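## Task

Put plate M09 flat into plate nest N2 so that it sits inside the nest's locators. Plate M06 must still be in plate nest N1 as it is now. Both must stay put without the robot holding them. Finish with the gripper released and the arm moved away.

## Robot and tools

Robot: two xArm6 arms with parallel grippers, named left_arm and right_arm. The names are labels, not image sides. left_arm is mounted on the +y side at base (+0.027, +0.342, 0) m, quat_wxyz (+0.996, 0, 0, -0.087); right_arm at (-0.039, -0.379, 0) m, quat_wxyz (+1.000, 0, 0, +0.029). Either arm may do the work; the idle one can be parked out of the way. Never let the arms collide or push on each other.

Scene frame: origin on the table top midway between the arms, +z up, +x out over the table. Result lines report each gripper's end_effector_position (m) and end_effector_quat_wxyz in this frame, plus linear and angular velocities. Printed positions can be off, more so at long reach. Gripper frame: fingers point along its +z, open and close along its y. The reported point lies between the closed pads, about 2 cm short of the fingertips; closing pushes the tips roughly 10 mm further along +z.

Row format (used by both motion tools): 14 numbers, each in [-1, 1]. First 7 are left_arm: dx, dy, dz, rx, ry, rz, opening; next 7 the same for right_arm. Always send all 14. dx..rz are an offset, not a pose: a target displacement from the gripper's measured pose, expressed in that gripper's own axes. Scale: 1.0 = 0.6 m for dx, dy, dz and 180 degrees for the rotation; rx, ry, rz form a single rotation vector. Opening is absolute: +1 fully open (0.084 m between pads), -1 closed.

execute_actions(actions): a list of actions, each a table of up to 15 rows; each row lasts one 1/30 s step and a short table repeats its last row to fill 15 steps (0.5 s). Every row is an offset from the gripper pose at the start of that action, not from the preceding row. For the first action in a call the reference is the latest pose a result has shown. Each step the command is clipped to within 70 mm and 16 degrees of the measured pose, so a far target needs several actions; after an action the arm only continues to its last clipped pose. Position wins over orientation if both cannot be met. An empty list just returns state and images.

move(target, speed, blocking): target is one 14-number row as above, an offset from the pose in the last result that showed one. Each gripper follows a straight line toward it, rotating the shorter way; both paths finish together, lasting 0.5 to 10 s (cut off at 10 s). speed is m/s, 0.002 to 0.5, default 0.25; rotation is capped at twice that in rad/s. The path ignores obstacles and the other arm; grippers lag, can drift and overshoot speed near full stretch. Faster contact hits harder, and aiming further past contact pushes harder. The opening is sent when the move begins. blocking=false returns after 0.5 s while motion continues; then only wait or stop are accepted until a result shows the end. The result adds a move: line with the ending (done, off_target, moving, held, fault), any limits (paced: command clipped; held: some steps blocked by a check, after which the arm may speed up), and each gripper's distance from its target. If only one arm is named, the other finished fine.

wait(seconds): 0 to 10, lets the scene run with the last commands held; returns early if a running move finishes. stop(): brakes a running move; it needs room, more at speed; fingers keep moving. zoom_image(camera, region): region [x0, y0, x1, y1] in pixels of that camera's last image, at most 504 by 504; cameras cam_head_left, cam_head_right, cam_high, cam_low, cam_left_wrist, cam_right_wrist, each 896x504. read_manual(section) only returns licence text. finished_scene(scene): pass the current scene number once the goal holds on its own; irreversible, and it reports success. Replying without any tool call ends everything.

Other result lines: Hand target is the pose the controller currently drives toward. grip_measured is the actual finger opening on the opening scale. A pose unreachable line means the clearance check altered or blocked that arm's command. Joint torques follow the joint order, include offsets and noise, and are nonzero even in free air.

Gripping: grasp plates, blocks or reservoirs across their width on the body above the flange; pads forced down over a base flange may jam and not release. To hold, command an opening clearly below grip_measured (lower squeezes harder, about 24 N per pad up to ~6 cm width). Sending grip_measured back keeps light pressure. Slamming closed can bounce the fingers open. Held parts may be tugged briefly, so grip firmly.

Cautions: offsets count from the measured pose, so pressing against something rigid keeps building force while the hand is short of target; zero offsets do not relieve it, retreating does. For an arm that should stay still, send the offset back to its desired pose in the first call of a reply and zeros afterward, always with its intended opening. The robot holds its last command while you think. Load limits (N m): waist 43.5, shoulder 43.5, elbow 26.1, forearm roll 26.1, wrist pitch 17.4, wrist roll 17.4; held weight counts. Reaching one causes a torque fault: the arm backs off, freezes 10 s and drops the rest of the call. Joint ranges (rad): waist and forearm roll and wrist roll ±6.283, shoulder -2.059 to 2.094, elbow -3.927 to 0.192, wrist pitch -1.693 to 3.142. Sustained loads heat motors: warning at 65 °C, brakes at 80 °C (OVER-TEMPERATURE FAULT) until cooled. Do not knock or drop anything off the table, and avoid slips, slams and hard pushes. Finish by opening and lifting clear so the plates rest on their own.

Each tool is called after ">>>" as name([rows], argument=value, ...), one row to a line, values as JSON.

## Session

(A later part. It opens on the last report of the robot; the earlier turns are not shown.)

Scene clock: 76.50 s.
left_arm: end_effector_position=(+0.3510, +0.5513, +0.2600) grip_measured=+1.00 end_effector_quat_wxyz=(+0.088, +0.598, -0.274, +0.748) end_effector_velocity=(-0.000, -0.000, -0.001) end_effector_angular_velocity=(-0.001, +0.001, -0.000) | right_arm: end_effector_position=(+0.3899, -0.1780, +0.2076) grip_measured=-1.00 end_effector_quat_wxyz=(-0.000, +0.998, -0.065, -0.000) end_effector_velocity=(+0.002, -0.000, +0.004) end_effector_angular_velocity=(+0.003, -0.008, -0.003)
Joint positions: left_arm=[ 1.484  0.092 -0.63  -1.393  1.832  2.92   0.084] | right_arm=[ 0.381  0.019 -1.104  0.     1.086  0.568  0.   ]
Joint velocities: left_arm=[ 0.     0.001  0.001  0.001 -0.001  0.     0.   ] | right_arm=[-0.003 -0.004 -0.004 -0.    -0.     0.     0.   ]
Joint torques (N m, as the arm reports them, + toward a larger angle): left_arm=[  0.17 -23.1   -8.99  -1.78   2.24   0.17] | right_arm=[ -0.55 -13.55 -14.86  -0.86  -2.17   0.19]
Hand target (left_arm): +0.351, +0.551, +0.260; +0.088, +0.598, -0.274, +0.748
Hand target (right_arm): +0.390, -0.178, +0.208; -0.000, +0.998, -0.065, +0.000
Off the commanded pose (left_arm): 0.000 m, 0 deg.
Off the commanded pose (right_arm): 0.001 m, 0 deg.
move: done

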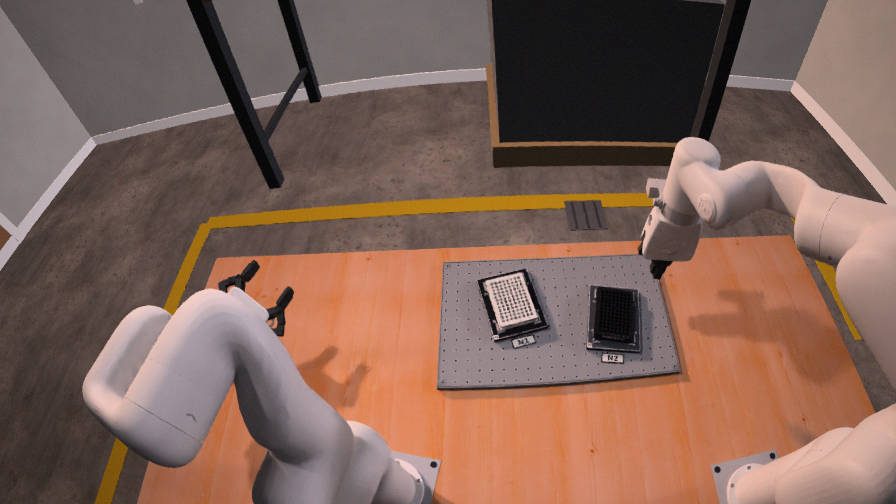

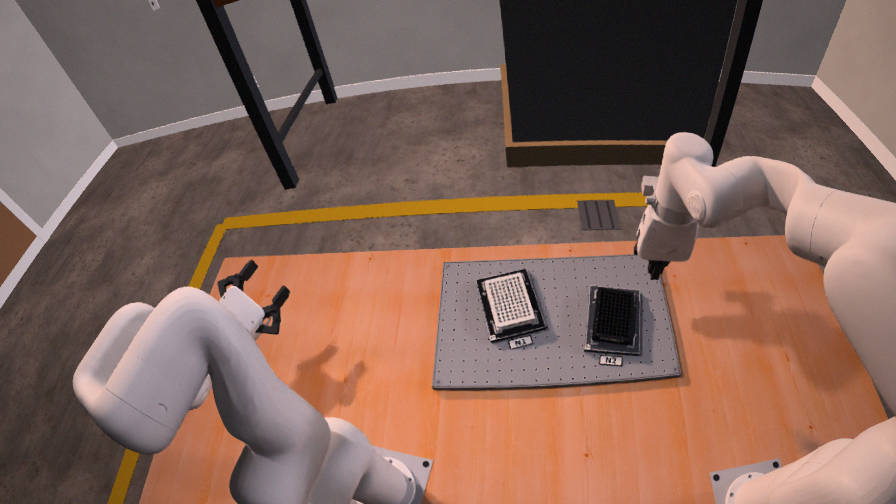

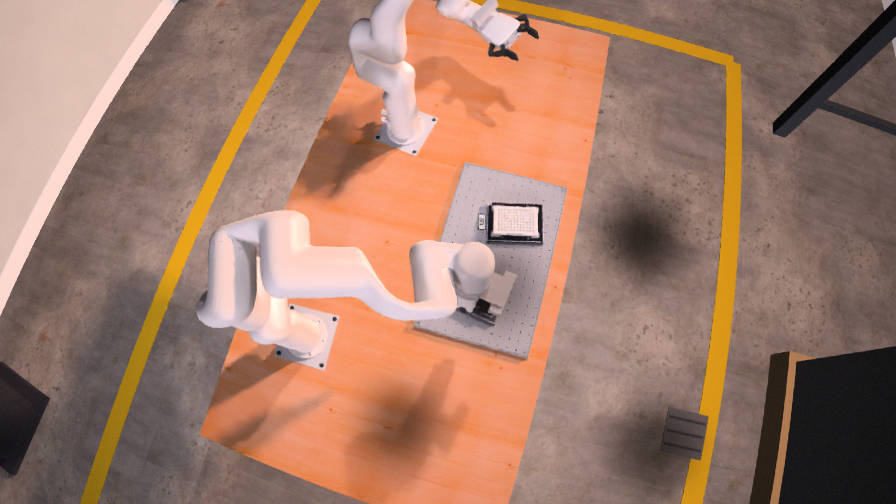

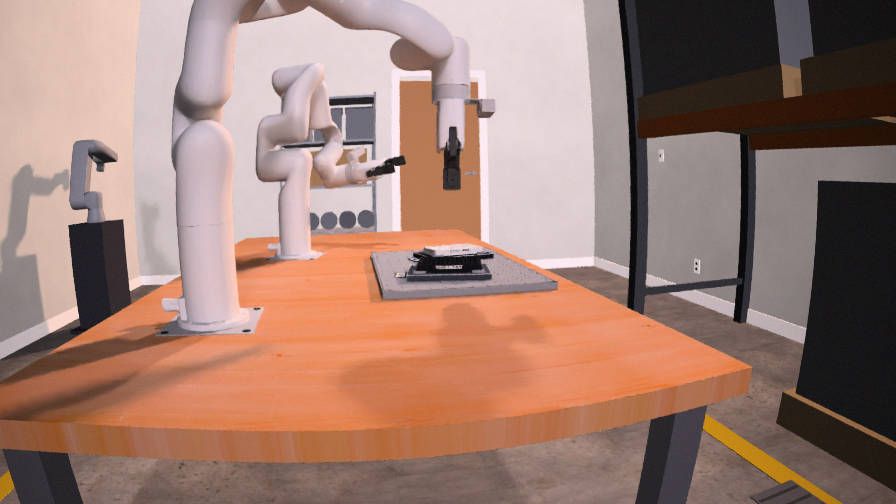

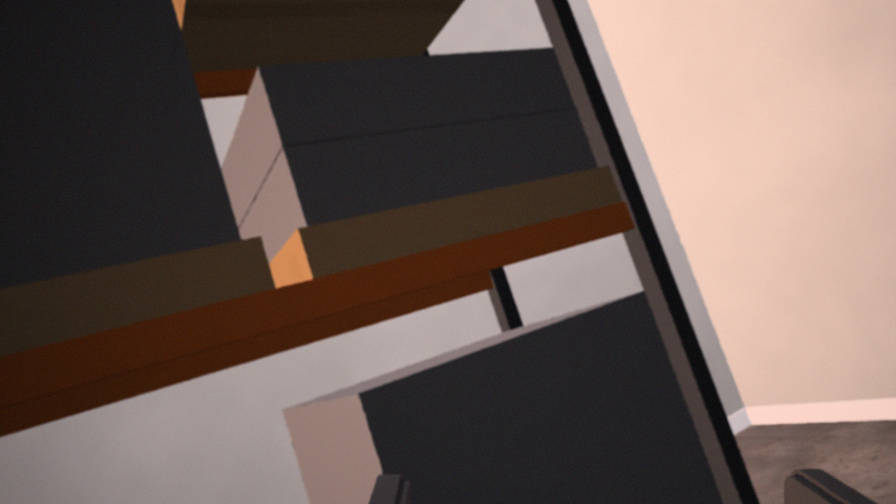

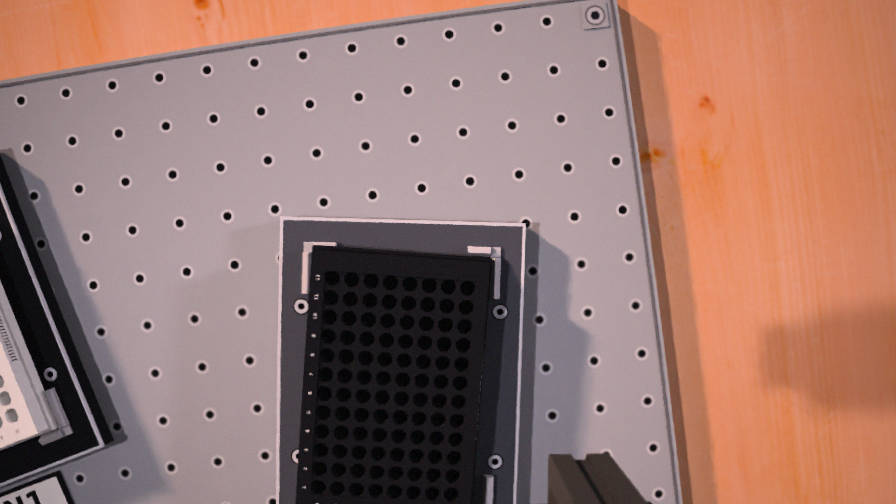

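>>> execute_actions(actions=[])

Scene clock: 86.50 s.
left_arm: end_effector_position=(+0.3510, +0.5513, +0.2600) grip_measured=+1.00 end_effector_quat_wxyz=(+0.088, +0.598, -0.274, +0.748) end_effector_velocity=(+0.000, +0.000, +0.001) end_effector_angular_velocity=(-0.001, -0.002, +0.001) | right_arm: end_effector_position=(+0.3902, -0.1782, +0.2083) grip_measured=-1.00 end_effector_quat_wxyz=(-0.000, +0.998, -0.065, +0.000) end_effector_velocity=(-0.000, -0.000, -0.000) end_effector_angular_velocity=(-0.000, +0.000, +0.001)
Joint positions: left_arm=[ 1.484  0.092 -0.63  -1.393  1.832  2.92   0.084] | right_arm=[ 0.38   0.018 -1.104  0.     1.086  0.568  0.   ]
Joint velocities: left_arm=[ 0.     0.     0.    -0.001  0.002  0.    -0.   ] | right_arm=[-0.    -0.     0.001 -0.    -0.    -0.001  0.   ]
Joint torques (N m, as the arm reports them, + toward a larger angle): left_arm=[  0.69 -22.67  -9.09  -2.12   2.11   0.11] | right_arm=[ -0.17 -13.8  -14.82  -0.62  -1.93   0.15]
Hand target (left_arm): +0.351, +0.551, +0.260; +0.088, +0.598, -0.274, +0.748
Hand target (right_arm): +0.390, -0.178, +0.208; -0.000, +0.998, -0.065, +0.000
Off the commanded pose (left_arm): 0.000 m, 0 deg.
Off the commanded pose (right_arm): 0.000 m, 0 deg.

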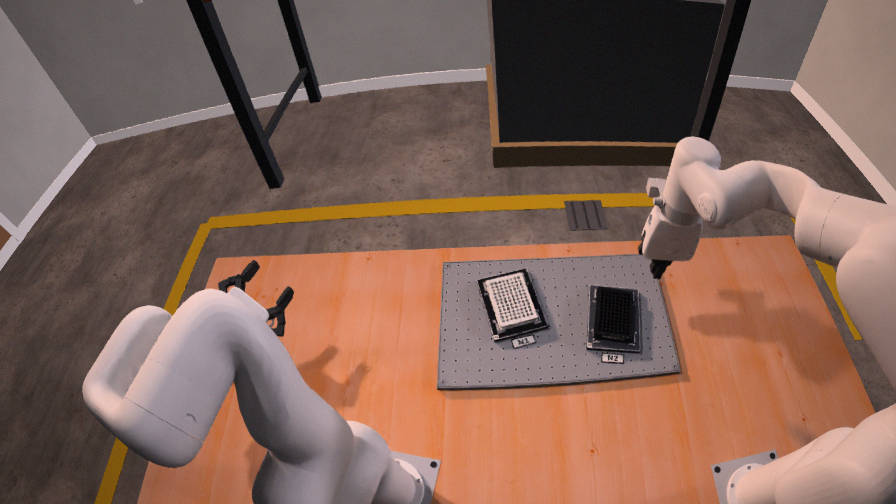

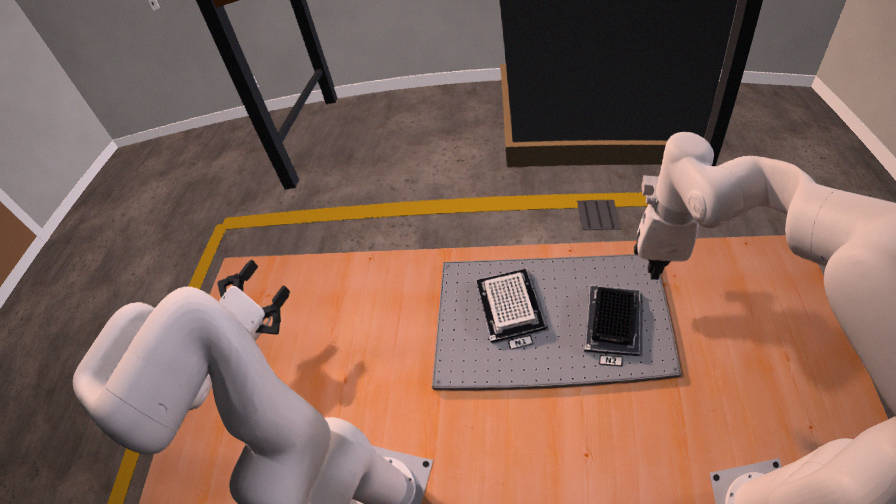

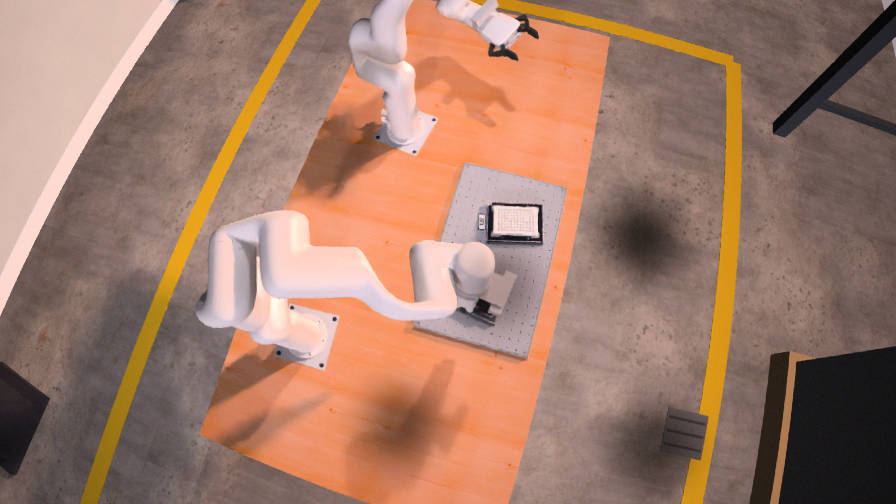

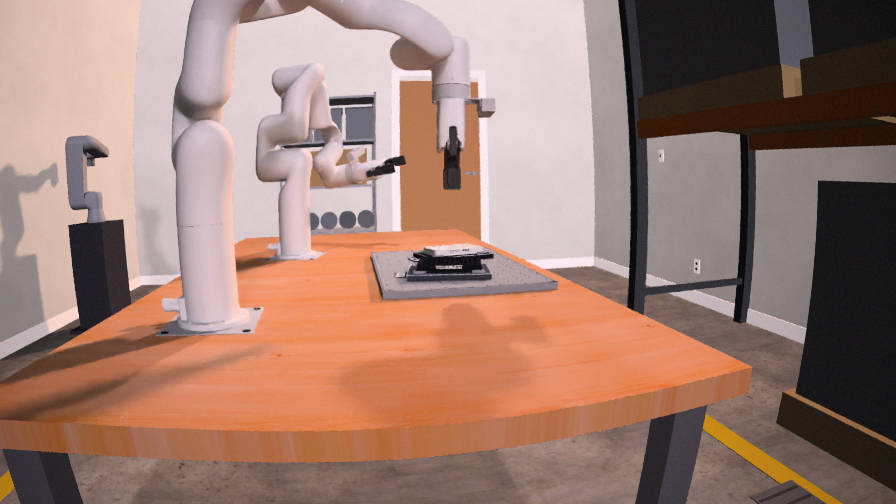

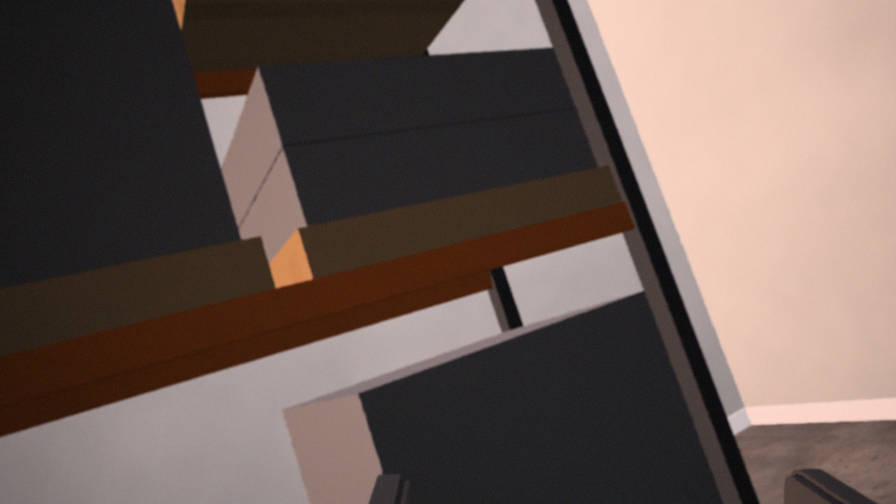

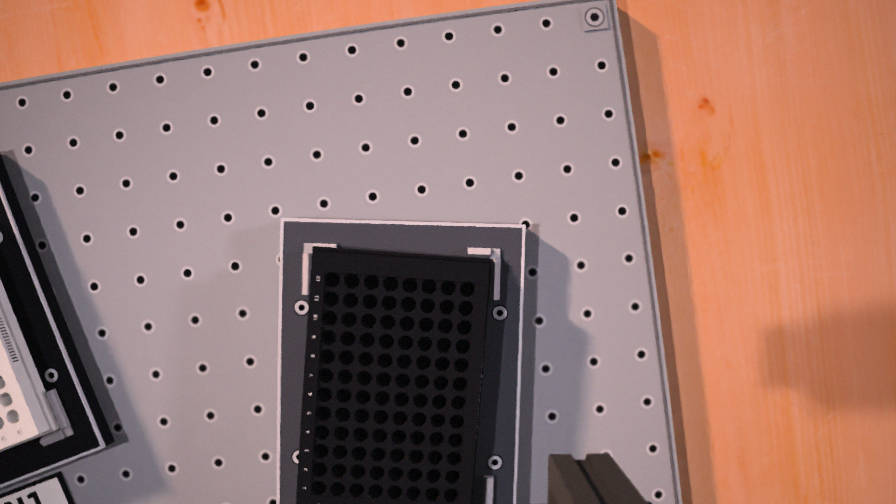

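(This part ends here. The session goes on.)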